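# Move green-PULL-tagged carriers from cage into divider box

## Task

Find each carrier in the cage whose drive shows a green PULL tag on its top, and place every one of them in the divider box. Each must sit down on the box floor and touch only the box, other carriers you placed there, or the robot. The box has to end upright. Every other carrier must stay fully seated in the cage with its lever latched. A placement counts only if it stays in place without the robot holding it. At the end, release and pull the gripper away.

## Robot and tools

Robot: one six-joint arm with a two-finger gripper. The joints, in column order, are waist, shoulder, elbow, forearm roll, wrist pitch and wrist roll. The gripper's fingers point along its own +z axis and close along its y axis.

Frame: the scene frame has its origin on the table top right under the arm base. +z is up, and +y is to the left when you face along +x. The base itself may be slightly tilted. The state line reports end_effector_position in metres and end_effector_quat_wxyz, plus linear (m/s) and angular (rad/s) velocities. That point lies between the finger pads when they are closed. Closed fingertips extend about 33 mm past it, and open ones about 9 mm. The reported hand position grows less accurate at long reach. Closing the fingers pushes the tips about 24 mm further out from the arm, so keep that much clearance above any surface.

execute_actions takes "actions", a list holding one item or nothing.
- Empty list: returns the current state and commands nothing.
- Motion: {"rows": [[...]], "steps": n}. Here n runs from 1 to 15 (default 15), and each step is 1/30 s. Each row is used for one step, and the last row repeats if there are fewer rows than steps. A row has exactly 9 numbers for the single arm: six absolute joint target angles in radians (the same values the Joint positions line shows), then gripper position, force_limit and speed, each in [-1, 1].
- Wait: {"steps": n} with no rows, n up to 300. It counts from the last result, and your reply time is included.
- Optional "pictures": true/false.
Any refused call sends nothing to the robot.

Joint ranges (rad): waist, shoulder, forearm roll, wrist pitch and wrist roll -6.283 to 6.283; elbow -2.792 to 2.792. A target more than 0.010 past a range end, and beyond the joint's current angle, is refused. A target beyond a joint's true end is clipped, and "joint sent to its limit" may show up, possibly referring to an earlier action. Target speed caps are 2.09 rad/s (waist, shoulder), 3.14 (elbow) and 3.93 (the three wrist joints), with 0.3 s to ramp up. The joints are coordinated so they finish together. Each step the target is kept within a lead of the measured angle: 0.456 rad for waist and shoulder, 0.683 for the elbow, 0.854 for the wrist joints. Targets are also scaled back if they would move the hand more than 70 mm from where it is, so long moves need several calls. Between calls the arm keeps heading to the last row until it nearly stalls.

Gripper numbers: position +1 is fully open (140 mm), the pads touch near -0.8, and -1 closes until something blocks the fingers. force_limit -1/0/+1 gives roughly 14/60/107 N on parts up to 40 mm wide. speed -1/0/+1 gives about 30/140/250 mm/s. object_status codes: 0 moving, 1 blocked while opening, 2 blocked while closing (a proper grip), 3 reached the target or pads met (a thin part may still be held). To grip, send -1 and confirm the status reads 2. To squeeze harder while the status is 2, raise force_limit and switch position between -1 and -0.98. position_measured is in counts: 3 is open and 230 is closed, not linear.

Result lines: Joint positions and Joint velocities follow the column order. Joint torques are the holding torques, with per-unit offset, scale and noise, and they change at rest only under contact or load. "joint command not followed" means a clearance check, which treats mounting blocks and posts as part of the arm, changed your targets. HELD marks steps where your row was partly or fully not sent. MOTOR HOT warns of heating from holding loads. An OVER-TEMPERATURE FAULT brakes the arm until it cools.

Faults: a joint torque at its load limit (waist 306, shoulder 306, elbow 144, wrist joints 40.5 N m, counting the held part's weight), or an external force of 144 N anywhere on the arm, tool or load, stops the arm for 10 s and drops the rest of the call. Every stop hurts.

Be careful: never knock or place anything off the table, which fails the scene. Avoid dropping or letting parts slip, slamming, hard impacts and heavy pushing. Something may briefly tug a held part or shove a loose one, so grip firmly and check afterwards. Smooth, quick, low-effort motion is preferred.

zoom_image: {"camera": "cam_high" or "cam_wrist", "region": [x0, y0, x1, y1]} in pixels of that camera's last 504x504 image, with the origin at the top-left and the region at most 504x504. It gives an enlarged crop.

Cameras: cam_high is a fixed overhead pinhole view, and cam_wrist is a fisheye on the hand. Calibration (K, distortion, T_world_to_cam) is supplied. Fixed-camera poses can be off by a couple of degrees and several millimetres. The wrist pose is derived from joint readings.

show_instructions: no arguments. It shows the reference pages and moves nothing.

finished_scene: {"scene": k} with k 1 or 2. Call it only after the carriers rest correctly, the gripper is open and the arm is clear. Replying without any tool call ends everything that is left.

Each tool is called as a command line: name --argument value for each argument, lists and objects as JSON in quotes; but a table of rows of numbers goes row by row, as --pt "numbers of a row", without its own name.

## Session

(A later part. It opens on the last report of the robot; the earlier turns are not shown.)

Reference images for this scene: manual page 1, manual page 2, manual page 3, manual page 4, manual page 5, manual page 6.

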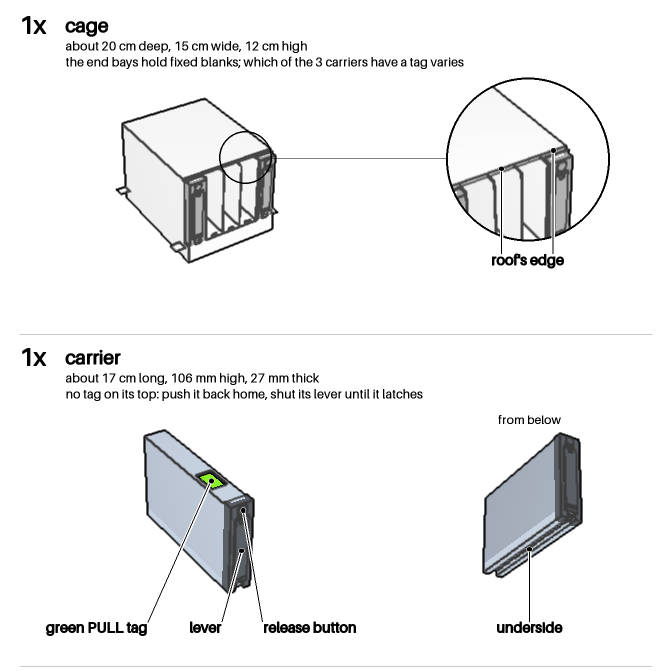

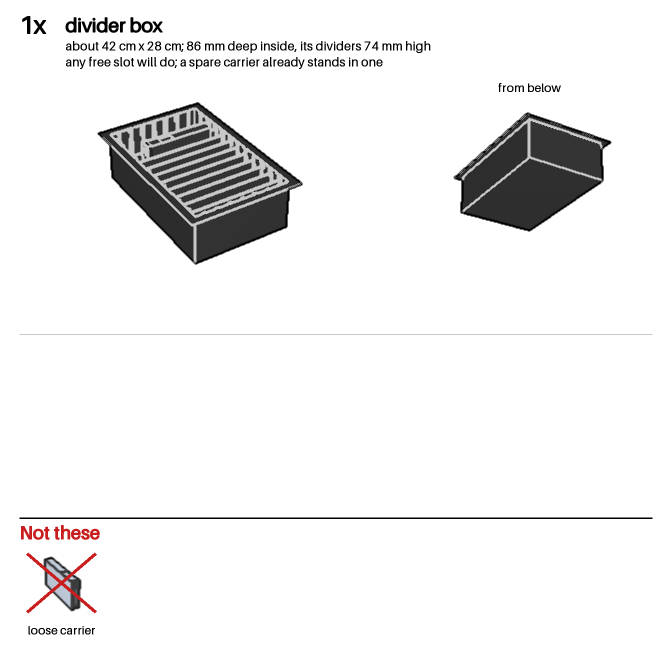

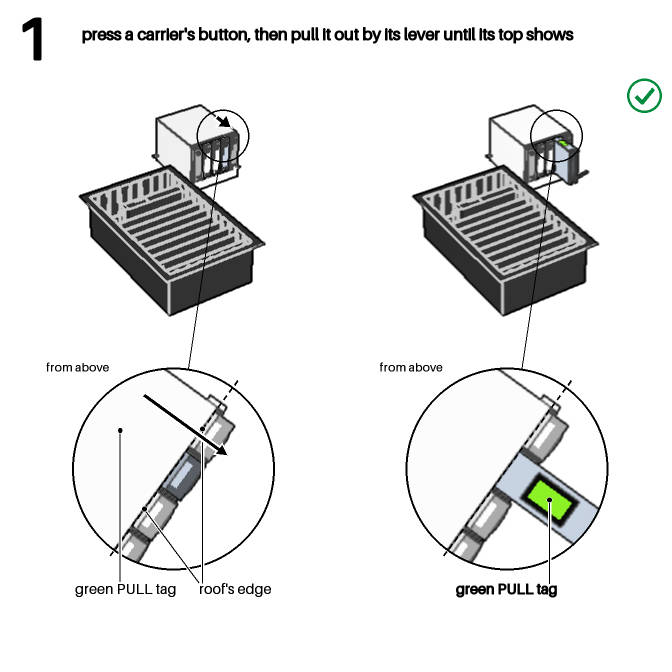

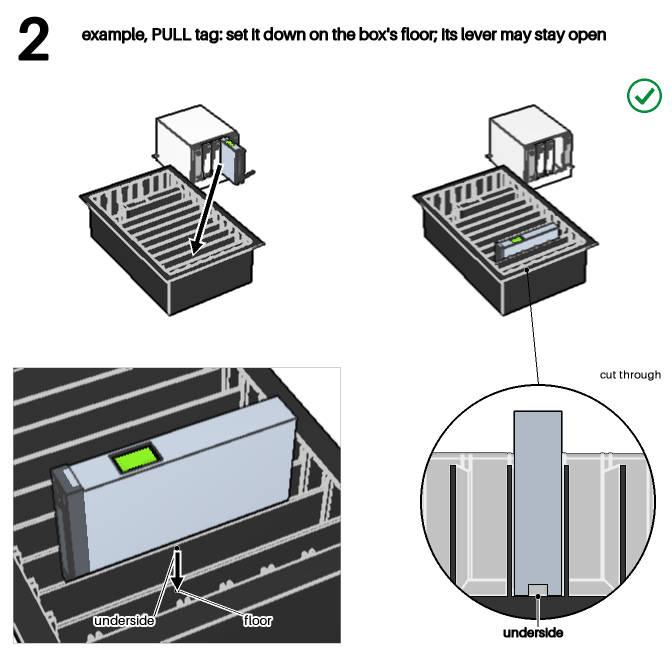

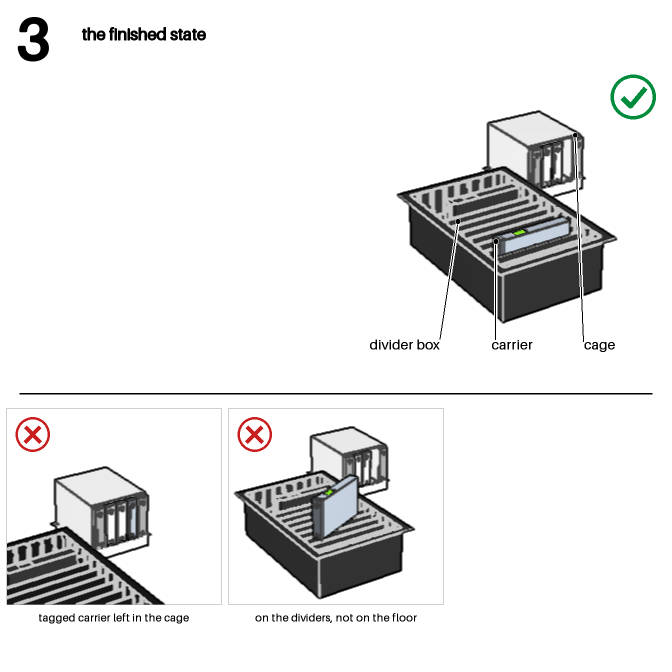

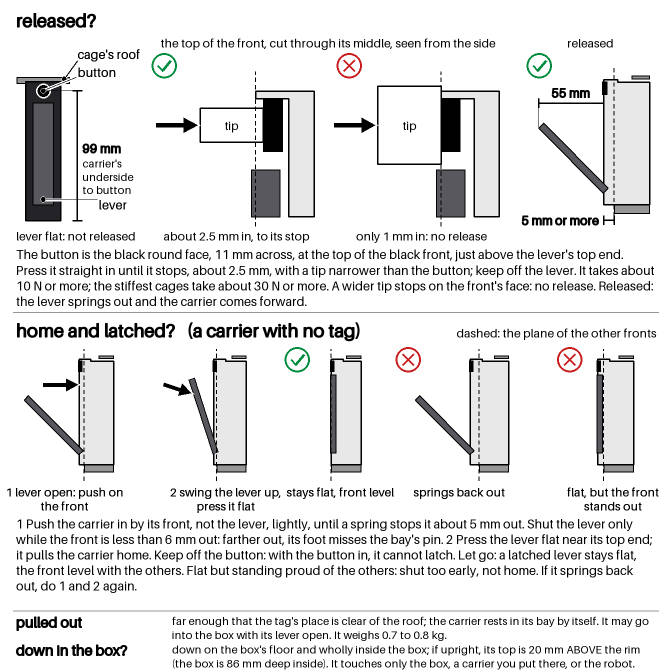

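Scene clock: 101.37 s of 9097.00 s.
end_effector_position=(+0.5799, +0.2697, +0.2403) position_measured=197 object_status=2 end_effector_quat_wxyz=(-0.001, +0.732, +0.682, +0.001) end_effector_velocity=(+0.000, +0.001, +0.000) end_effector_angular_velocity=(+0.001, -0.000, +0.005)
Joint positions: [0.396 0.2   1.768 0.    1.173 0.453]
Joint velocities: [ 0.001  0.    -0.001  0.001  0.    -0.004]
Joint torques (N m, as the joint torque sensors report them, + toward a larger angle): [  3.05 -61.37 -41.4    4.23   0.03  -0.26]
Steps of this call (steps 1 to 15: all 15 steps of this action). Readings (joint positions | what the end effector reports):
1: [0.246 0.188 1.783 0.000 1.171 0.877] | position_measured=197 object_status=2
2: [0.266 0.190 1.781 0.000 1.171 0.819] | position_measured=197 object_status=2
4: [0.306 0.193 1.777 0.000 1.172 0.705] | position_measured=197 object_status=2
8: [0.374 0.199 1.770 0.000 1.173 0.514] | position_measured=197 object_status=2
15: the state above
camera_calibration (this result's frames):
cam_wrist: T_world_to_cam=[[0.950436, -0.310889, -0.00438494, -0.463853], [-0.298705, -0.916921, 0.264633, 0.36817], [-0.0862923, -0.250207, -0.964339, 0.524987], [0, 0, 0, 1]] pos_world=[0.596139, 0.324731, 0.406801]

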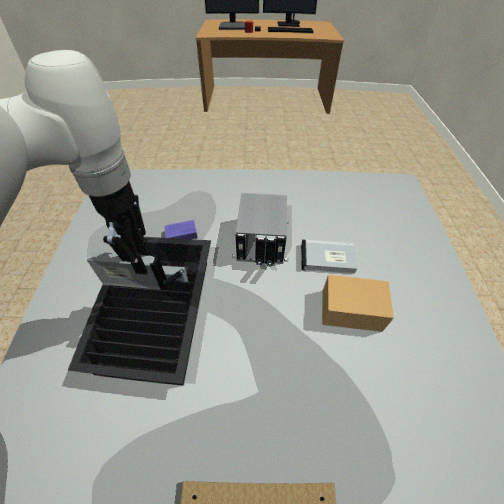

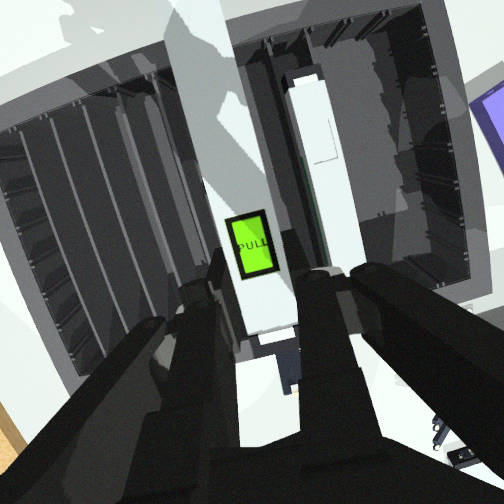

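execute_actions --actions '[{"rows":[[0.3957,0.2015,1.7720,0,1.1681,0.450,-1,1,-0.6],[0.3954,0.2035,1.7790,0,1.1591,0.446,-1,1,-0.6],[0.3950,0.2058,1.7870,0,1.1488,0.442,-1,1,-0.6],[0.3946,0.2081,1.7950,0,1.1385,0.438,-1,1,-0.6],[0.3942,0.2105,1.8030,0,1.1281,0.433,-1,1,-0.6],[0.3939,0.2129,1.8110,0,1.1177,0.4295,-1,1,-0.6]],"steps":14}]'

zoom_image --camera "cam_wrist" --region '[190, 0, 340, 250]'

Scene clock: 112.73 s of 9097.00 s.
end_effector_position=(+0.5757, +0.2667, +0.2104) position_measured=197 object_status=2 end_effector_quat_wxyz=(-0.000, +0.724, +0.689, +0.001) end_effector_velocity=(-0.000, -0.000, -0.001) end_effector_angular_velocity=(-0.001, -0.000, +0.001)
Joint positions: [ 0.394  0.213  1.811 -0.     1.118  0.43 ]
Joint velocities: [ 0.     0.001  0.002 -0.001 -0.002 -0.001]
Joint torques (N m, as the joint torque sensors report them, + toward a larger angle): [ -0.93 -62.29 -39.91   4.26   0.16  -0.1 ]
Steps of this call (steps 1 to 15: the robot went on to your last target; steps 16 to 90: nothing new was sent; then 7.90 s passed at rest; steps 91 to 104: all 14 steps of this action). Readings (joint positions | what the end effector reports):
91: [0.396 0.200 1.768 0.000 1.174 0.453] | position_measured=197 object_status=2
92: [0.396 0.201 1.768 -0.000 1.172 0.452] | position_measured=197 object_status=2
94: [0.396 0.203 1.777 -0.000 1.161 0.447] | position_measured=197 object_status=2
98: [0.394 0.211 1.805 -0.000 1.125 0.432] | position_measured=197 object_status=2
104: the state above
camera_calibration (this result's frames):
cam_wrist: T_world_to_cam=[[0.956893, -0.290412, -0.00413052, -0.470079], [-0.279015, -0.923104, 0.264632, 0.362346], [-0.0806652, -0.252072, -0.964341, 0.492325], [0, 0, 0, 1]] pos_world=[0.590628, 0.322067, 0.376939]

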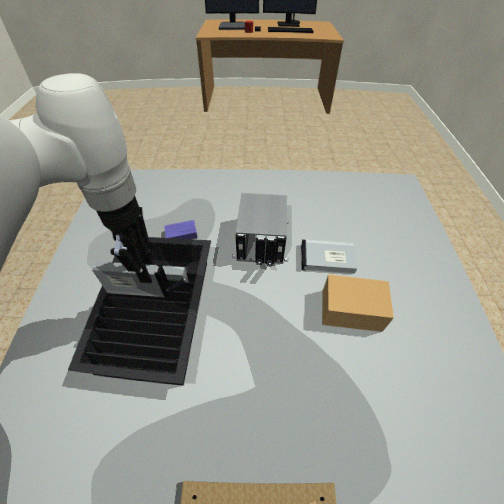

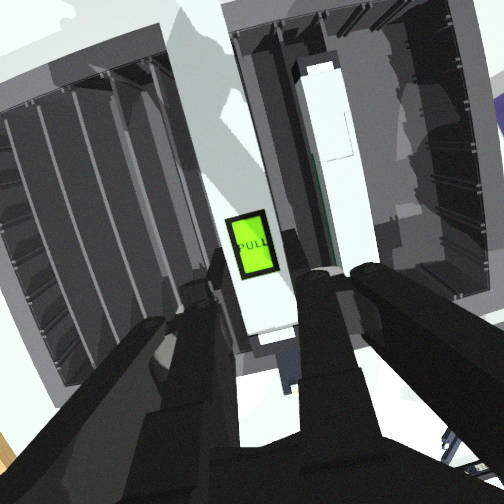

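Region (190, 0, 340, 250) of cam_wrist's 504x504 image, scaled by 2.016, with more detail than that image has; it fills the left 302 columns of this view, and the rest is white.

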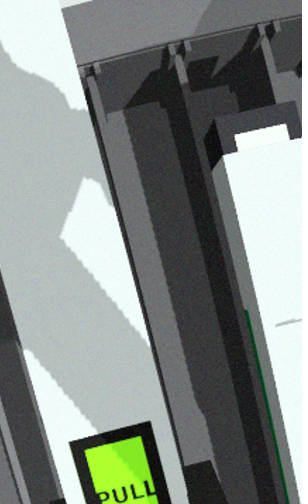

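zoom_image --camera "cam_wrist" --region '[215, 20, 275, 100]'

zoom_image --camera "cam_wrist" --region '[245, 160, 305, 240]'

Region (215, 20, 275, 100) of cam_wrist's 504x504 image, scaled by 6.300, with more detail than that image has; it fills the left 378 columns of this view, and the rest is white.

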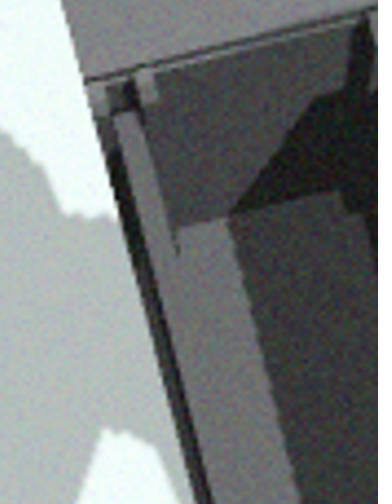

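Region (245, 160, 305, 240) of cam_wrist's 504x504 image, scaled by 6.300, with more detail than that image has; it fills the left 378 columns of this view, and the rest is white.

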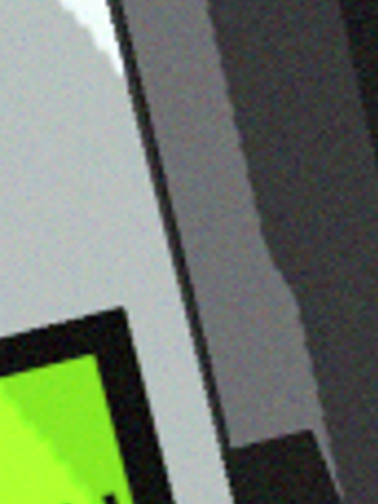

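execute_actions --actions '[{"rows":[[0.3941,0.2125,1.8116,0,1.1175,0.434,-1,1,-0.6],[0.3941,0.2140,1.8137,0,1.1139,0.4387,-1,1,-0.6],[0.3941,0.2160,1.8165,0,1.1091,0.4387,-1,1,-0.6],[0.3941,0.2180,1.8193,0,1.1043,0.4387,-1,1,-0.6],[0.3941,0.2200,1.8221,0,1.0995,0.4387,-1,1,-0.6],[0.3941,0.2215,1.8242,0,1.0959,0.4387,-1,1,-0.6],[0.3941,0.2228,1.8260,0,1.0928,0.4387,-1,1,-0.6]],"steps":13}]'

zoom_image --camera "cam_wrist" --region '[215, 15, 305, 240]'

zoom_image --camera "cam_wrist" --region '[225, 300, 325, 400]'

Scene clock: 117.77 s of 9097.00 s.
end_effector_position=(+0.5753, +0.2666, +0.1966) position_measured=197 object_status=2 end_effector_quat_wxyz=(-0.001, +0.728, +0.686, +0.001) end_effector_velocity=(-0.001, +0.000, -0.002) end_effector_angular_velocity=(+0.001, +0.001, -0.000)
Joint positions: [0.394 0.223 1.826 0.    1.093 0.439]
Joint velocities: [ 0.001  0.001  0.003  0.001 -0.003  0.   ]
Joint torques (N m, as the joint torque sensors report them, + toward a larger angle): [ -1.83 -63.34 -41.99   4.09  -0.04   0.02]
Steps of this call (steps 1 to 15: the robot went on to your last target; steps 16 to 90: nothing new was sent; then 1.60 s passed at rest; steps 91 to 103: all 13 steps of this action). Readings (joint positions | what the end effector reports):
91: [0.394 0.213 1.811 -0.000 1.118 0.429] | position_measured=197 object_status=2
92: [0.394 0.213 1.811 0.000 1.118 0.431] | position_measured=197 object_status=2
94: [0.394 0.214 1.814 0.000 1.113 0.436] | position_measured=197 object_status=2
98: [0.394 0.221 1.823 0.000 1.098 0.438] | position_measured=197 object_status=2
103: the state above
camera_calibration (this result's frames):
cam_wrist: T_world_to_cam=[[0.954173, -0.299224, -0.0043364, -0.465897], [-0.287466, -0.920514, 0.264608, 0.37003], [-0.0831686, -0.251235, -0.964346, 0.480186], [0, 0, 0, 1]] pos_world=[0.590854, 0.321849, 0.363133]

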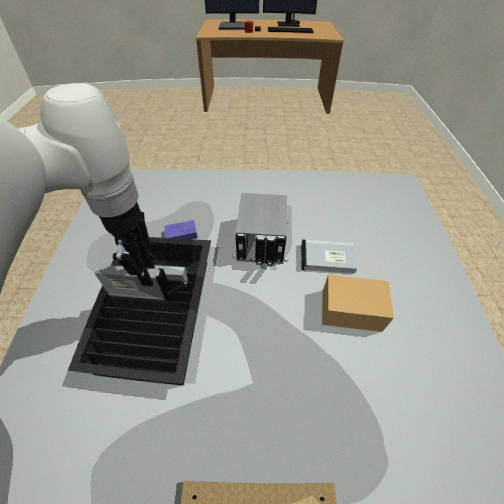

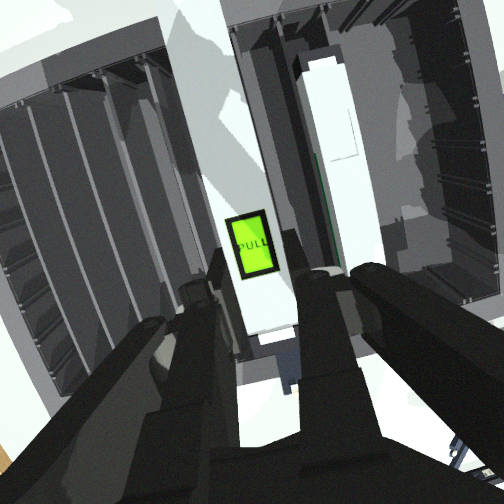

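Region (215, 15, 305, 240) of cam_wrist's 504x504 image, scaled by 2.240, with more detail than that image has; it fills the left 202 columns of this view, and the rest is white.

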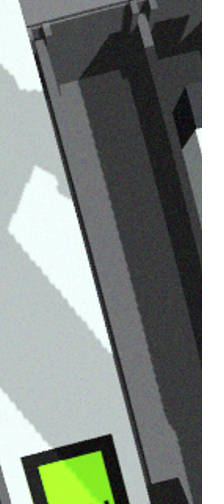

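Region (225, 300, 325, 400) of cam_wrist's 504x504 image, scaled by 5.040, with more detail than that image has.

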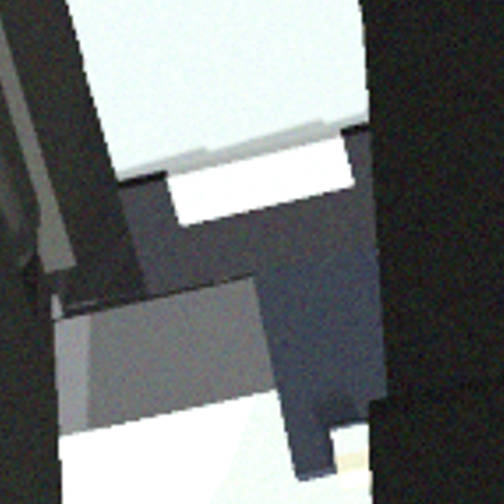

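execute_actions --actions '[{"rows":[[0.3941,0.2236,1.8271,0,1.0909,0.4387,-1,1,-0.6],[0.3941,0.2244,1.8282,0,1.0890,0.4387,-1,1,-0.6],[0.3941,0.2252,1.8292,0,1.0872,0.4387,-1,1,-0.6],[0.3941,0.2260,1.8303,0,1.0853,0.4387,-1,1,-0.6],[0.3941,0.2268,1.8314,0,1.0834,0.4387,-1,1,-0.6],[0.3941,0.2276,1.8325,0,1.0815,0.4387,-1,1,-0.6]],"steps":10}]' --pictures false

Scene clock: 119.60 s of 9097.00 s.
end_effector_position=(+0.5754, +0.2668, +0.1908) position_measured=197 object_status=2 end_effector_quat_wxyz=(-0.000, +0.728, +0.686, +0.001) end_effector_velocity=(-0.001, -0.000, -0.003) end_effector_angular_velocity=(+0.001, -0.000, -0.001)
Joint positions: [ 0.394  0.227  1.832 -0.     1.082  0.439]
Joint velocities: [-0.     0.001  0.005  0.001 -0.006 -0.   ]
Joint torques (N m, as the joint torque sensors report them, + toward a larger angle): [ -0.64 -40.84 -25.32   4.62  -2.64   0.  ]
Steps of this call (steps 1 to 15: the robot went on to your last target; steps 16 to 45: nothing new was sent; steps 46 to 55: all 10 steps of this action). Readings (joint positions | what the end effector reports):
46: [0.394 0.223 1.826 0.000 1.093 0.439] | position_measured=197 object_status=2
47: [0.394 0.223 1.826 0.000 1.092 0.439] | position_measured=197 object_status=2
49: [0.394 0.224 1.828 0.000 1.089 0.439] | position_measured=197 object_status=2
53: [0.394 0.227 1.832 -0.000 1.083 0.439] | position_measured=197 object_status=2
55: the state above

execute_actions --actions '[{"rows":[[0.3941,0.2255,1.8297,0,1.0864,0.4387,-1,1,-0.6],[0.3941,0.2232,1.8265,0,1.0919,0.4387,-1,1,-0.6]],"steps":9}]'

zoom_image --camera "cam_high" --region '[85, 235, 215, 330]'

zoom_image --camera "cam_wrist" --region '[200, 200, 320, 370]'

Scene clock: 122.40 s of 9097.00 s.
end_effector_position=(+0.5749, +0.2667, +0.1954) position_measured=197 object_status=2 end_effector_quat_wxyz=(-0.001, +0.728, +0.686, +0.000) end_effector_velocity=(+0.003, +0.001, +0.005) end_effector_angular_velocity=(+0.003, -0.006, -0.000)
Joint positions: [0.394 0.224 1.827 0.    1.092 0.439]
Joint velocities: [-0.001 -0.003 -0.006  0.     0.002 -0.   ]
Joint torques (N m, as the joint torque sensors report them, + toward a larger angle): [ -1.18 -60.98 -39.79   4.1   -0.14   0.02]
Steps of this call (steps 1 to 15: the robot went on to your last target; steps 16 to 75: nothing new was sent; steps 76 to 84: all 9 steps of this action). Readings (joint positions | what the end effector reports):
76: [0.394 0.228 1.832 -0.000 1.081 0.439] | position_measured=197 object_status=2
77: [0.394 0.227 1.832 0.000 1.083 0.439] | position_measured=197 object_status=2
79: [0.394 0.225 1.830 0.000 1.089 0.439] | position_measured=197 object_status=2
83: [0.394 0.224 1.827 0.000 1.092 0.439] | position_measured=197 object_status=2
84: the state above
camera_calibration (this result's frames):
cam_wrist: T_world_to_cam=[[0.954189, -0.299159, -0.00531585, -0.465329], [-0.287112, -0.920475, 0.265129, 0.369956], [-0.0842088, -0.251457, -0.964198, 0.479589], [0, 0, 0, 1]] pos_world=[0.590616, 0.321923, 0.361859]

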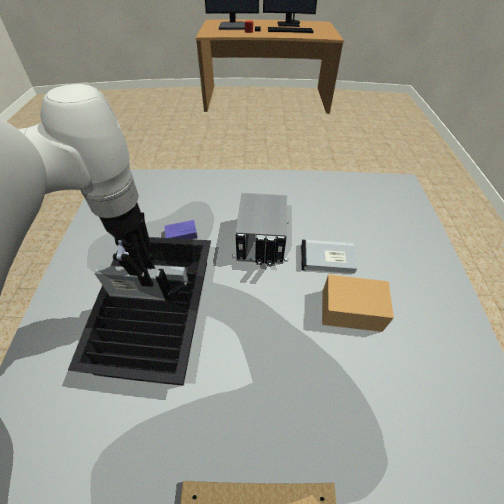

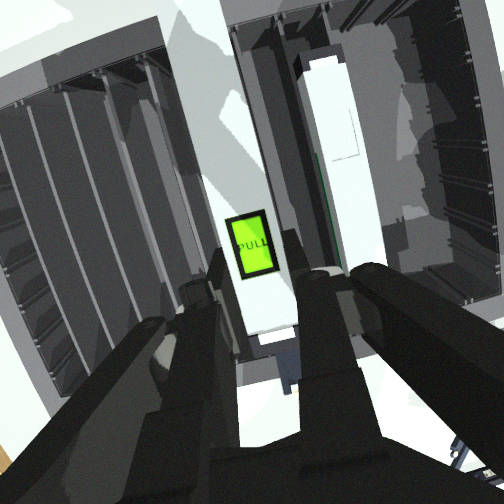

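Region (85, 235, 215, 330) of cam_high's 504x504 image, scaled by 3.877, with more detail than that image has; it fills the top 368 rows of this view, and the rest is white.

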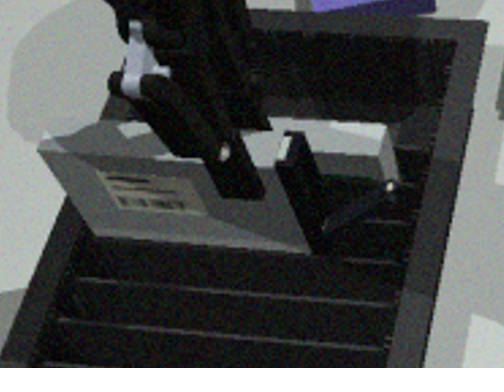

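Region (200, 200, 320, 370) of cam_wrist's 504x504 image, scaled by 2.965, with more detail than that image has; it fills the left 356 columns of this view, and the rest is white.

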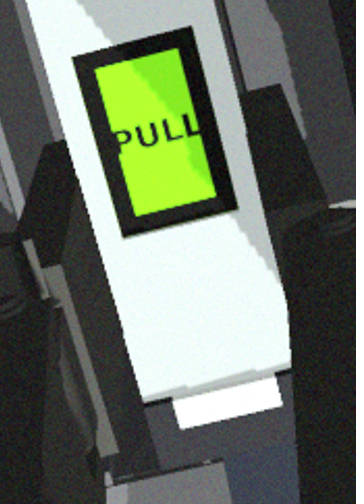

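zoom_image --camera "cam_high" --region '[100, 280, 190, 325]'

Region (100, 280, 190, 325) of cam_high's 504x504 image, scaled by 5.600, with more detail than that image has.

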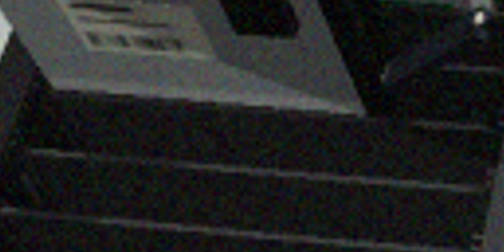

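execute_actions --actions '[{"rows":[[0.3936,0.2243,1.8251,0,1.0922,0.4382,-1,1,-0.6],[0.3936,0.2243,1.8251,0,1.0922,0.4382,-1,1,-0.6],[0.3936,0.2243,1.8251,0,1.0922,0.4382,-1,1,-0.6],[0.3936,0.2249,1.8259,0,1.0908,0.4382,-1,1,-0.6],[0.3936,0.2255,1.8267,0,1.0894,0.4382,-1,1,-0.6],[0.3936,0.2261,1.8275,0,1.0880,0.4382,-1,1,-0.6],[0.3936,0.2267,1.8283,0,1.0866,0.4382,-1,1,-0.6],[0.3936,0.2273,1.8291,0,1.0852,0.4382,-1,1,-0.6],[0.3936,0.2279,1.8299,0,1.0838,0.4382,-1,1,-0.6]],"steps":14}]' --pictures false

Scene clock: 128.87 s of 9097.00 s.
end_effector_position=(+0.5762, +0.2668, +0.1915) position_measured=197 object_status=2 end_effector_quat_wxyz=(-0.000, +0.728, +0.686, +0.001) end_effector_velocity=(-0.001, -0.000, -0.002) end_effector_angular_velocity=(-0.001, +0.001, -0.001)
Joint positions: [ 0.394  0.228  1.83  -0.     1.084  0.438]
Joint velocities: [ 0.001  0.001  0.003 -0.    -0.003  0.001]
Joint torques (N m, as the joint torque sensors report them, + toward a larger angle): [ -1.54 -63.98 -39.48   4.05  -0.1   -0.06]
Steps of this call (steps 1 to 15: the robot went on to your last target; steps 16 to 90: nothing new was sent; then 3.00 s passed at rest; steps 91 to 104: all 14 steps of this action). Readings (joint positions | what the end effector reports):
91: [0.394 0.223 1.826 -0.000 1.092 0.439] | position_measured=197 object_status=2
92: [0.394 0.223 1.826 -0.000 1.092 0.439] | position_measured=197 object_status=2
94: [0.394 0.224 1.825 -0.000 1.092 0.439] | position_measured=197 object_status=2
98: [0.394 0.226 1.826 -0.000 1.088 0.438] | position_measured=197 object_status=2
104: the state above

execute_actions --actions '[{"rows":[[0.3936,0.2285,1.8307,0,1.0824,0.4382,-1,1,-0.6],[0.3936,0.2291,1.8315,0,1.0810,0.4382,-1,1,-0.6],[0.3936,0.2297,1.8322,0,1.0797,0.4382,-1,1,-0.6]],"steps":8}]' --pictures false

Scene clock: 130.23 s of 9097.00 s.
end_effector_position=(+0.5761, +0.2667, +0.1891) position_measured=197 object_status=2 end_effector_quat_wxyz=(-0.000, +0.728, +0.686, +0.001) end_effector_velocity=(+0.000, -0.000, -0.001) end_effector_angular_velocity=(-0.001, -0.000, +0.000)
Joint positions: [ 0.394  0.23   1.832 -0.     1.08   0.438]
Joint velocities: [ 0.     0.001  0.001 -0.001 -0.002  0.   ]
Joint torques (N m, as the joint torque sensors report them, + toward a larger angle): [ -0.29 -60.25 -36.88   4.7    1.15   0.14]
Steps of this call (steps 1 to 15: the robot went on to your last target; steps 16 to 33: nothing new was sent; steps 34 to 41: all 8 steps of this action). Readings (joint positions | what the end effector reports):
34: [0.394 0.228 1.830 -0.000 1.084 0.438] | position_measured=197 object_status=2
35: [0.394 0.228 1.830 -0.000 1.083 0.438] | position_measured=197 object_status=2
37: [0.394 0.229 1.831 -0.000 1.081 0.438] | position_measured=197 object_status=2
41: the state above

execute_actions --actions '[{"rows":[[0.3933,0.2304,1.8313,0,1.0799,0.4379,-1,1,-0.6],[0.3933,0.2312,1.8323,0,1.0781,0.4379,-1,1,-0.6],[0.3933,0.2328,1.8343,0,1.0745,0.4379,-1,1,-0.6],[0.3933,0.2352,1.8373,0,1.0691,0.4379,-1,1,-0.6],[0.3933,0.2380,1.8407,0,1.0629,0.4379,-1,1,-0.6],[0.3933,0.2409,1.8441,0,1.0566,0.4379,-1,1,-0.6],[0.3933,0.2438,1.8475,0,1.0503,0.4379,-1,1,-0.6],[0.3933,0.2467,1.8509,0,1.0440,0.4379,-1,1,-0.6],[0.3933,0.2497,1.8543,0,1.0376,0.4379,-1,1,-0.6],[0.3933,0.2527,1.8576,0,1.0313,0.4379,-1,1,-0.6],[0.3933,0.2557,1.8610,0,1.0249,0.4379,-1,1,-0.6],[0.3933,0.2586,1.8642,0,1.0188,0.4379,-1,1,-0.6]],"steps":15}]' --pictures false

execute_actions --actions '[{"steps":4}]'

Scene clock: 133.73 s of 9097.00 s.
end_effector_position=(+0.5765, +0.2667, +0.1562) position_measured=197 object_status=2 end_effector_quat_wxyz=(-0.001, +0.728, +0.686, +0.001) end_effector_velocity=(+0.002, +0.001, -0.021) end_effector_angular_velocity=(+0.002, -0.006, +0.000)
Joint positions: [0.393 0.258 1.863 0.    1.021 0.438]
Joint velocities: [ 0.     0.018  0.02  -0.001 -0.045  0.001]
Joint torques (N m, as the joint torque sensors report them, + toward a larger angle): [ -1.74 -71.5  -44.6    4.57  -0.2   -0.07]
Steps of this call (steps 1 to 15: the robot went on to your last target; steps 16 to 90: nothing new was sent; steps 91 to 105: all 15 steps of this action). Readings (joint positions | what the end effector reports):
91: [0.394 0.230 1.832 -0.000 1.080 0.438] | position_measured=197 object_status=2
92: [0.394 0.230 1.832 -0.000 1.080 0.438] | position_measured=197 object_status=2
94: [0.394 0.231 1.833 0.000 1.077 0.438] | position_measured=197 object_status=2
98: [0.393 0.240 1.843 0.000 1.059 0.438] | position_measured=197 object_status=2
105: the state above

Scene clock: 133.87 s of 9097.00 s.
end_effector_position=(+0.5766, +0.2668, +0.1553) position_measured=197 object_status=2 end_effector_quat_wxyz=(-0.000, +0.728, +0.686, +0.001) end_effector_velocity=(-0.000, +0.001, -0.001) end_effector_angular_velocity=(+0.001, +0.000, -0.000)
Joint positions: [0.393 0.259 1.864 0.    1.019 0.438]
Joint velocities: [ 0.001  0.001  0.002  0.001 -0.003  0.   ]
Joint torques (N m, as the joint torque sensors report them, + toward a larger angle): [ -2.11 -63.35 -38.48   3.83   0.15  -0.11]
Steps of this call (steps 1 to 4: the robot went on to your last target). Readings (joint positions | what the end effector reports):
1: [0.393 0.258 1.864 0.000 1.020 0.438] | position_measured=197 object_status=2
2: [0.393 0.258 1.864 0.000 1.019 0.438] | position_measured=197 object_status=2
4: the state above
camera_calibration (this result's frames):
cam_wrist: T_world_to_cam=[[0.954221, -0.299071, -0.00429584, -0.467344], [-0.28733, -0.920561, 0.264592, 0.381396], [-0.0830863, -0.251245, -0.964351, 0.44049], [0, 0, 0, 1]] pos_world=[0.592135, 0.322, 0.321865]

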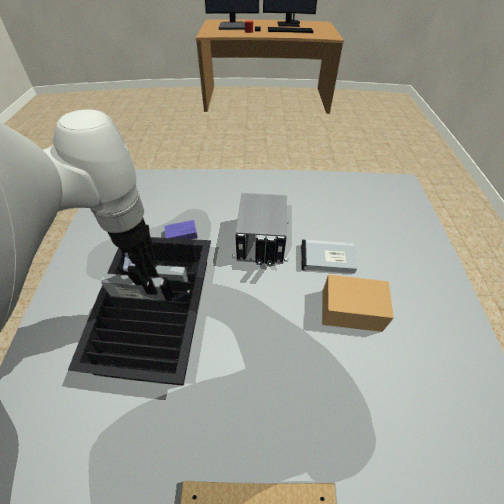

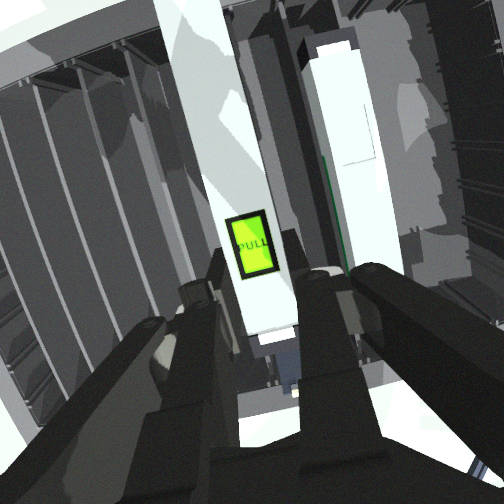

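execute_actions --actions '[{"rows":[[0.3933,0.2604,1.8660,0,1.0152,0.4379,-1,1,-0.6],[0.3933,0.2631,1.8687,0,1.0098,0.4379,-1,1,-0.6],[0.3933,0.2659,1.8714,0,1.0043,0.4379,-1,1,-0.6],[0.3933,0.2686,1.8741,0,0.9989,0.4379,-1,1,-0.6],[0.3933,0.2714,1.8767,0,0.9935,0.4379,-1,1,-0.6],[0.3933,0.2742,1.8794,0,0.9880,0.4379,-1,1,-0.6],[0.3933,0.2770,1.8820,0,0.9826,0.4379,-1,1,-0.6],[0.3933,0.2798,1.8846,0,0.9772,0.4379,-1,1,-0.6],[0.3933,0.2827,1.8872,0,0.9717,0.4379,-1,1,-0.6],[0.3933,0.2855,1.8897,0,0.9664,0.4379,-1,1,-0.6],[0.3933,0.2874,1.8914,0,0.9628,0.4379,-1,1,-0.6],[0.3933,0.2889,1.8927,0,0.9600,0.4379,-1,1,-0.6],[0.3933,0.2898,1.8936,0,0.9582,0.4379,-1,1,-0.6]],"steps":15}]' --pictures false

execute_actions --actions '[{"steps":5}]'

Scene clock: 137.03 s of 9097.00 s.
end_effector_position=(+0.5766, +0.2668, +0.1226) position_measured=197 object_status=2 end_effector_quat_wxyz=(-0.001, +0.728, +0.686, +0.001) end_effector_velocity=(-0.000, -0.001, -0.021) end_effector_angular_velocity=(-0.001, +0.000, -0.001)
Joint positions: [ 0.393  0.289  1.893 -0.     0.96   0.438]
Joint velocities: [-0.001  0.02   0.018 -0.001 -0.037  0.001]
Joint torques (N m, as the joint torque sensors report them, + toward a larger angle): [ -0.49 -68.05 -39.08   4.06  -0.05  -0.16]
Steps of this call (steps 1 to 15: the robot went on to your last target; steps 16 to 80: nothing new was sent; steps 81 to 95: all 15 steps of this action). Readings (joint positions | what the end effector reports):
81: [0.393 0.259 1.864 -0.000 1.019 0.438] | position_measured=197 object_status=2
82: [0.393 0.259 1.865 -0.000 1.017 0.438] | position_measured=197 object_status=2
84: [0.393 0.263 1.868 -0.000 1.010 0.438] | position_measured=197 object_status=2
88: [0.393 0.273 1.878 -0.000 0.990 0.438] | position_measured=197 object_status=2
95: the state above

Scene clock: 137.20 s of 9097.00 s.
end_effector_position=(+0.5766, +0.2668, +0.1218) position_measured=197 object_status=2 end_effector_quat_wxyz=(-0.000, +0.728, +0.686, +0.001) end_effector_velocity=(-0.000, -0.000, -0.001) end_effector_angular_velocity=(-0.000, -0.000, +0.000)
Joint positions: [ 0.393  0.29   1.894 -0.     0.958  0.438]
Joint velocities: [ 0.     0.     0.001 -0.    -0.001 -0.   ]
Joint torques (N m, as the joint torque sensors report them, + toward a larger angle): [ -0.62 -65.09 -36.09   3.81  -0.4    0.1 ]
Steps of this call (steps 1 to 5: the robot went on to your last target). Readings (joint positions | what the end effector reports):
1: [0.393 0.289 1.893 -0.000 0.959 0.438] | position_measured=197 object_status=2
2: [0.393 0.290 1.893 -0.000 0.959 0.438] | position_measured=197 object_status=2
4: [0.393 0.290 1.894 -0.000 0.958 0.438] | position_measured=197 object_status=2
5: the state above
camera_calibration (this result's frames):
cam_wrist: T_world_to_cam=[[0.954229, -0.299046, -0.00428096, -0.467493], [-0.287307, -0.920558, 0.264627, 0.390299], [-0.0830765, -0.251285, -0.964341, 0.408128], [0, 0, 0, 1]] pos_world=[0.592137, 0.322047, 0.28829]

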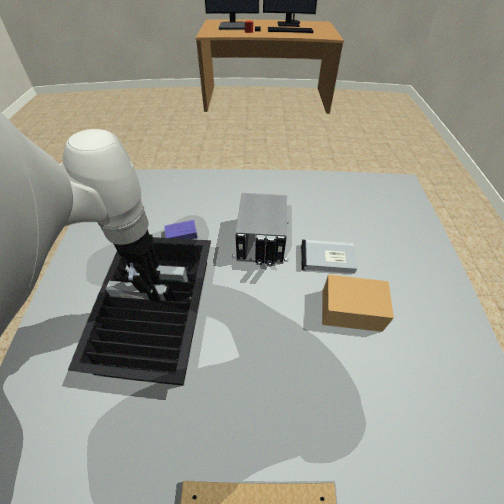

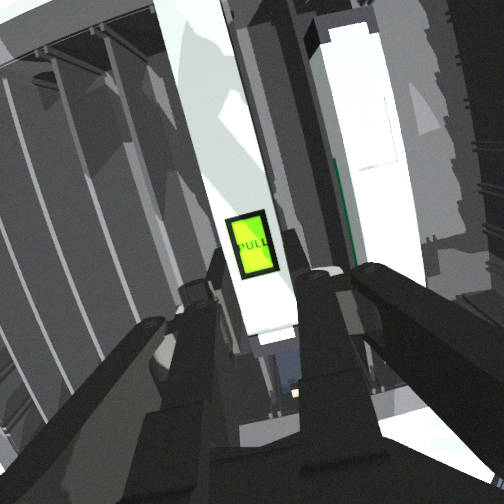

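Lever tip is well inside. Down 2.5 mm more.

execute_actions --actions '[{"rows":[[0.3933,0.2904,1.8941,0,0.9571,0.4379,-1,1,-0.6],[0.3933,0.2910,1.8947,0,0.9559,0.4379,-1,1,-0.6],[0.3933,0.2916,1.8952,0,0.9548,0.4379,-1,1,-0.6],[0.3933,0.2922,1.8957,0,0.9537,0.4379,-1,1,-0.6]],"steps":9}]' --pictures false

Scene clock: 138.53 s of 9097.00 s.
end_effector_position=(+0.5766, +0.2668, +0.1193) position_measured=197 object_status=2 end_effector_quat_wxyz=(-0.000, +0.728, +0.686, +0.001) end_effector_velocity=(+0.000, -0.000, -0.001) end_effector_angular_velocity=(-0.000, -0.000, -0.001)
Joint positions: [ 0.393  0.292  1.896 -0.     0.954  0.438]
Joint velocities: [-0.001  0.001  0.001 -0.    -0.002  0.001]
Joint torques (N m, as the joint torque sensors report them, + toward a larger angle): [ -1.11 -63.72 -36.33   3.88  -0.3   -0.12]
Steps of this call (steps 1 to 15: the robot went on to your last target; steps 16 to 31: nothing new was sent; steps 32 to 40: all 9 steps of this action). Readings (joint positions | what the end effector reports):
32: [0.393 0.290 1.894 -0.000 0.958 0.438] | position_measured=197 object_status=2
33: [0.393 0.290 1.894 -0.000 0.958 0.438] | position_measured=197 object_status=2
35: [0.393 0.291 1.895 -0.000 0.956 0.438] | position_measured=197 object_status=2
39: [0.393 0.292 1.896 -0.000 0.954 0.438] | position_measured=197 object_status=2
40: the state above

execute_actions --actions '[{"rows":[[0.3933,0.2927,1.8961,0,0.9528,0.4379,-1,1,-0.6],[0.3933,0.2932,1.8966,0,0.9518,0.4379,-1,1,-0.6],[0.3933,0.2935,1.8968,0,0.9513,0.4379,-1,1,-0.6]],"steps":8}]' --pictures false

Scene clock: 139.67 s of 9097.00 s.
end_effector_position=(+0.5766, +0.2668, +0.1179) position_measured=197 object_status=2 end_effector_quat_wxyz=(-0.000, +0.728, +0.686, +0.001) end_effector_velocity=(+0.001, -0.000, -0.000) end_effector_angular_velocity=(+0.000, -0.001, +0.000)
Joint positions: [ 0.393  0.293  1.897 -0.     0.951  0.438]
Joint velocities: [-0.     0.    -0.    -0.001 -0.001 -0.   ]
Joint torques (N m, as the joint torque sensors report them, + toward a larger angle): [ -1.93 -65.36 -36.71   3.71  -0.12   0.01]
Steps of this call (steps 1 to 15: the robot went on to your last target; steps 16 to 26: nothing new was sent; steps 27 to 34: all 8 steps of this action). Readings (joint positions | what the end effector reports):
27: [0.393 0.292 1.896 -0.000 0.954 0.438] | position_measured=197 object_status=2
28: [0.393 0.292 1.896 -0.000 0.953 0.438] | position_measured=197 object_status=2
30: [0.393 0.293 1.896 -0.000 0.952 0.438] | position_measured=197 object_status=2
34: the state above

execute_actions --actions '[{"rows":[[0.3933,0.2940,1.8972,0,0.9504,0.4379,-1,1,-0.6],[0.3933,0.2944,1.8976,0,0.9496,0.4379,-1,1,-0.6],[0.3933,0.2948,1.8979,0,0.9489,0.4379,-1,1,-0.6]],"steps":8}]' --pictures false

Scene clock: 141.73 s of 9097.00 s.
end_effector_position=(+0.5768, +0.2669, +0.1170) position_measured=197 object_status=2 end_effector_quat_wxyz=(-0.000, +0.728, +0.686, +0.001) end_effector_velocity=(-0.001, -0.001, -0.002) end_effector_angular_velocity=(-0.000, +0.002, -0.001)
Joint positions: [0.393 0.294 1.898 0.    0.949 0.438]
Joint velocities: [-0.     0.001  0.002  0.    -0.002  0.   ]
Joint torques (N m, as the joint torque sensors report them, + toward a larger angle): [ -2.05 -34.33 -19.1    3.86  -3.48   0.02]
Steps of this call (steps 1 to 15: the robot went on to your last target; steps 16 to 54: nothing new was sent; steps 55 to 62: all 8 steps of this action). Readings (joint positions | what the end effector reports):
55: [0.393 0.294 1.897 0.000 0.951 0.438] | position_measured=197 object_status=2
56: [0.393 0.294 1.897 0.000 0.951 0.438] | position_measured=197 object_status=2
58: [0.393 0.294 1.897 0.000 0.950 0.438] | position_measured=197 object_status=2
62: the state above

execute_actions --actions '[{"rows":[[0.3933,0.2938,1.8970,0,0.9508,0.4379,-0.36,0,0],[0.3933,0.2938,1.8970,0,0.9508,0.4379,-0.36,0,0],[0.3933,0.2938,1.8970,0,0.9508,0.4379,-0.36,0,0],[0.3933,0.2938,1.8970,0,0.9508,0.4379,-0.36,0,0],[0.3933,0.2938,1.8970,0,0.9508,0.4379,-0.36,0,0],[0.3933,0.2898,1.8936,0,0.9582,0.4379,-0.36,0,0],[0.3933,0.2827,1.8872,0,0.9717,0.4379,-0.36,0,0],[0.3933,0.2742,1.8794,0,0.9880,0.4379,-0.36,0,0],[0.3933,0.2659,1.8714,0,1.0043,0.4379,-0.36,0,0],[0.3933,0.2586,1.8642,0,1.0188,0.4379,-0.36,0,0],[0.3933,0.2510,1.8558,0,1.0348,0.4379,-0.36,0,0],[0.3933,0.2455,1.8495,0,1.0466,0.4379,-0.36,0,0]],"steps":15}]'

execute_actions --actions '[{"rows":[[-0.0422,0.3360,1.7271,0,1.0785,1.5734,-0.55,0,0]],"steps":15}]' --pictures false

execute_actions --actions '[{"rows":[[-0.0422,0.3360,1.7271,0,1.0785,1.5734,-0.55,0,0],[-0.0422,0.3360,1.7271,0,1.0785,1.5734,-0.55,0,0],[-0.0422,0.3360,1.7271,0,1.0785,1.5734,-0.55,0,0],[-0.0422,0.3360,1.7271,0,1.0785,1.5734,-0.55,0,0],[-0.0422,0.3763,1.7693,0,0.9960,1.5734,-0.55,0,0]],"steps":15}]' --pictures false

execute_actions --actions '[{"steps":6}]'

Scene clock: 146.33 s of 9097.00 s.
end_effector_position=(+0.5769, +0.2668, +0.1681) position_measured=174 object_status=3 end_effector_quat_wxyz=(-0.000, +0.728, +0.686, +0.001) end_effector_velocity=(+0.000, -0.001, +0.071) end_effector_angular_velocity=(+0.001, -0.003, -0.000)
Joint positions: [ 0.393  0.248  1.852 -0.     1.042  0.438]
Joint velocities: [-0.001 -0.061 -0.066 -0.     0.125 -0.001]
Joint torques (N m, as the joint torque sensors report them, + toward a larger angle): [ -3.34 -36.71 -23.39   2.55   0.5    0.12]
Steps of this call (steps 1 to 15: the robot went on to your last target; steps 16 to 90: nothing new was sent; then 1.10 s passed at rest; steps 91 to 105: all 15 steps of this action). Readings (joint positions | what the end effector reports):
91: [0.393 0.295 1.898 -0.000 0.949 0.438] | position_measured=197 object_status=0
92: [0.393 0.295 1.898 -0.000 0.949 0.438] | position_measured=197 object_status=0
94: [0.393 0.295 1.898 -0.000 0.950 0.438] | position_measured=179 object_status=0
98: [0.393 0.290 1.894 -0.000 0.959 0.438] | position_measured=174 object_status=0
105: the state above
camera_calibration (this result's frames):
cam_wrist: T_world_to_cam=[[0.954243, -0.299007, -0.00389328, -0.467604], [-0.287385, -0.920598, 0.264403, 0.378197], [-0.0826423, -0.251186, -0.964405, 0.452568], [0, 0, 0, 1]] pos_world=[0.592297, 0.32203, 0.334642]

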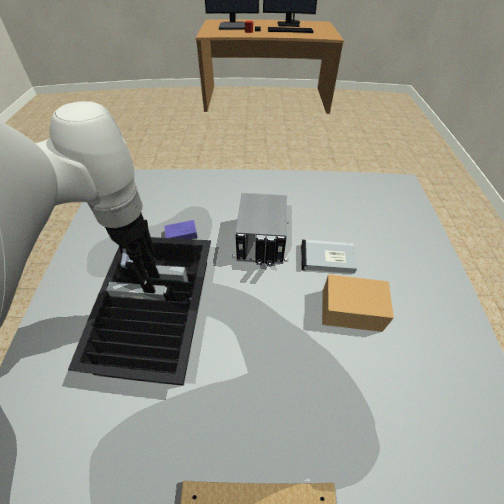

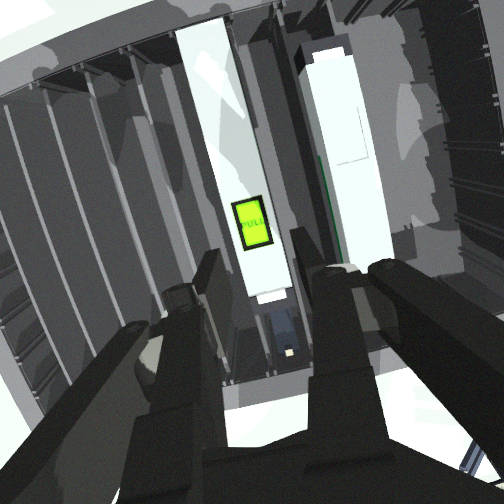

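Scene clock: 146.83 s of 9097.00 s.
end_effector_position=(+0.6638, +0.1131, +0.1703) position_measured=199 object_status=3 end_effector_quat_wxyz=(-0.001, +0.954, +0.301, +0.000) end_effector_velocity=(+0.147, -0.376, -0.001) end_effector_angular_velocity=(+0.001, +0.004, -2.226)
Joint positions: [ 0.132  0.3    1.776 -0.     1.065  1.078]
Joint velocities: [-0.581  0.119 -0.162  0.     0.044  1.645]
Joint torques (N m, as the joint torque sensors report them, + toward a larger angle): [ -1.77 -65.94 -34.3    3.8    0.29  -0.32]
Steps of this call (steps 1 to 15: all 15 steps of this action). Readings (joint positions | what the end effector reports):
1: [0.393 0.246 1.851 -0.000 1.044 0.438] | position_measured=174 object_status=0
2: [0.390 0.247 1.849 -0.000 1.046 0.445] | position_measured=177 object_status=0
4: [0.362 0.254 1.840 -0.000 1.048 0.501] | position_measured=192 object_status=0
8: [0.271 0.272 1.815 -0.000 1.055 0.695] | position_measured=199 object_status=0
15: the state above

Scene clock: 147.33 s of 9097.00 s.
end_effector_position=(+0.6980, -0.0047, +0.1216) position_measured=199 object_status=3 end_effector_quat_wxyz=(-0.001, +1.000, -0.029, +0.000) end_effector_velocity=(+0.000, -0.002, -0.001) end_effector_angular_velocity=(-0.000, -0.002, -0.009)
Joint positions: [-0.042  0.376  1.769  0.     0.996  1.573]
Joint velocities: [-0.003 -0.     0.001 -0.    -0.004  0.006]
Joint torques (N m, as the joint torque sensors report them, + toward a larger angle): [ -0.53 -64.35 -33.33   3.69   0.4    0.07]
Steps of this call (steps 1 to 15: all 15 steps of this action). Readings (joint positions | what the end effector reports):
1: [0.112 0.304 1.770 -0.000 1.067 1.134] | position_measured=199 object_status=3
2: [0.093 0.308 1.765 -0.000 1.068 1.189] | position_measured=199 object_status=3
4: [0.054 0.316 1.754 -0.000 1.071 1.300] | position_measured=199 object_status=3
8: [-0.015 0.345 1.750 0.000 1.053 1.497] | position_measured=199 object_status=3
15: the state above

Scene clock: 147.53 s of 9097.00 s.
end_effector_position=(+0.6979, -0.0048, +0.1214) position_measured=199 object_status=3 end_effector_quat_wxyz=(-0.001, +1.000, -0.029, +0.000) end_effector_velocity=(+0.001, +0.002, +0.000) end_effector_angular_velocity=(+0.001, -0.001, +0.002)
Joint positions: [-0.042  0.376  1.769  0.     0.996  1.573]
Joint velocities: [ 0.002  0.    -0.001  0.001 -0.    -0.   ]
Joint torques (N m, as the joint torque sensors report them, + toward a larger angle): [ -1.59 -70.43 -33.85   3.77   0.15  -0.03]
Steps of this call (steps 1 to 6: the robot went on to your last target). Readings (joint positions | what the end effector reports):
1: [-0.042 0.376 1.769 0.000 0.996 1.573] | position_measured=199 object_status=3
2: [-0.042 0.376 1.769 0.000 0.996 1.573] | position_measured=199 object_status=3
4: [-0.042 0.376 1.769 0.000 0.996 1.573] | position_measured=199 object_status=3
6: the state above
camera_calibration (this result's frames):
cam_wrist: T_world_to_cam=[[-0.299212, -0.954169, -0.00586751, 0.207339], [-0.920186, 0.286918, 0.266339, 0.622444], [-0.252448, 0.0850909, -0.963862, 0.46931], [0, 0, 0, 1]] pos_world=[0.753279, -0.0206884, 0.287786]

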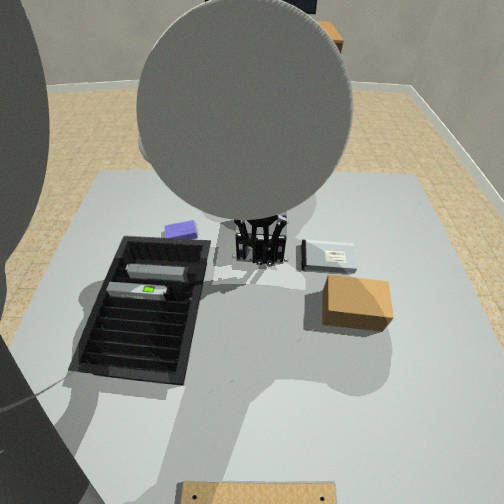

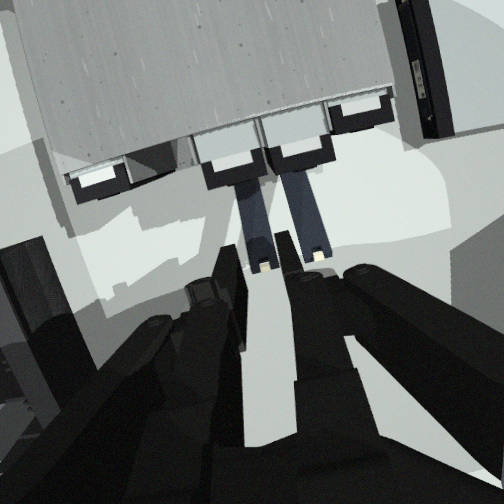

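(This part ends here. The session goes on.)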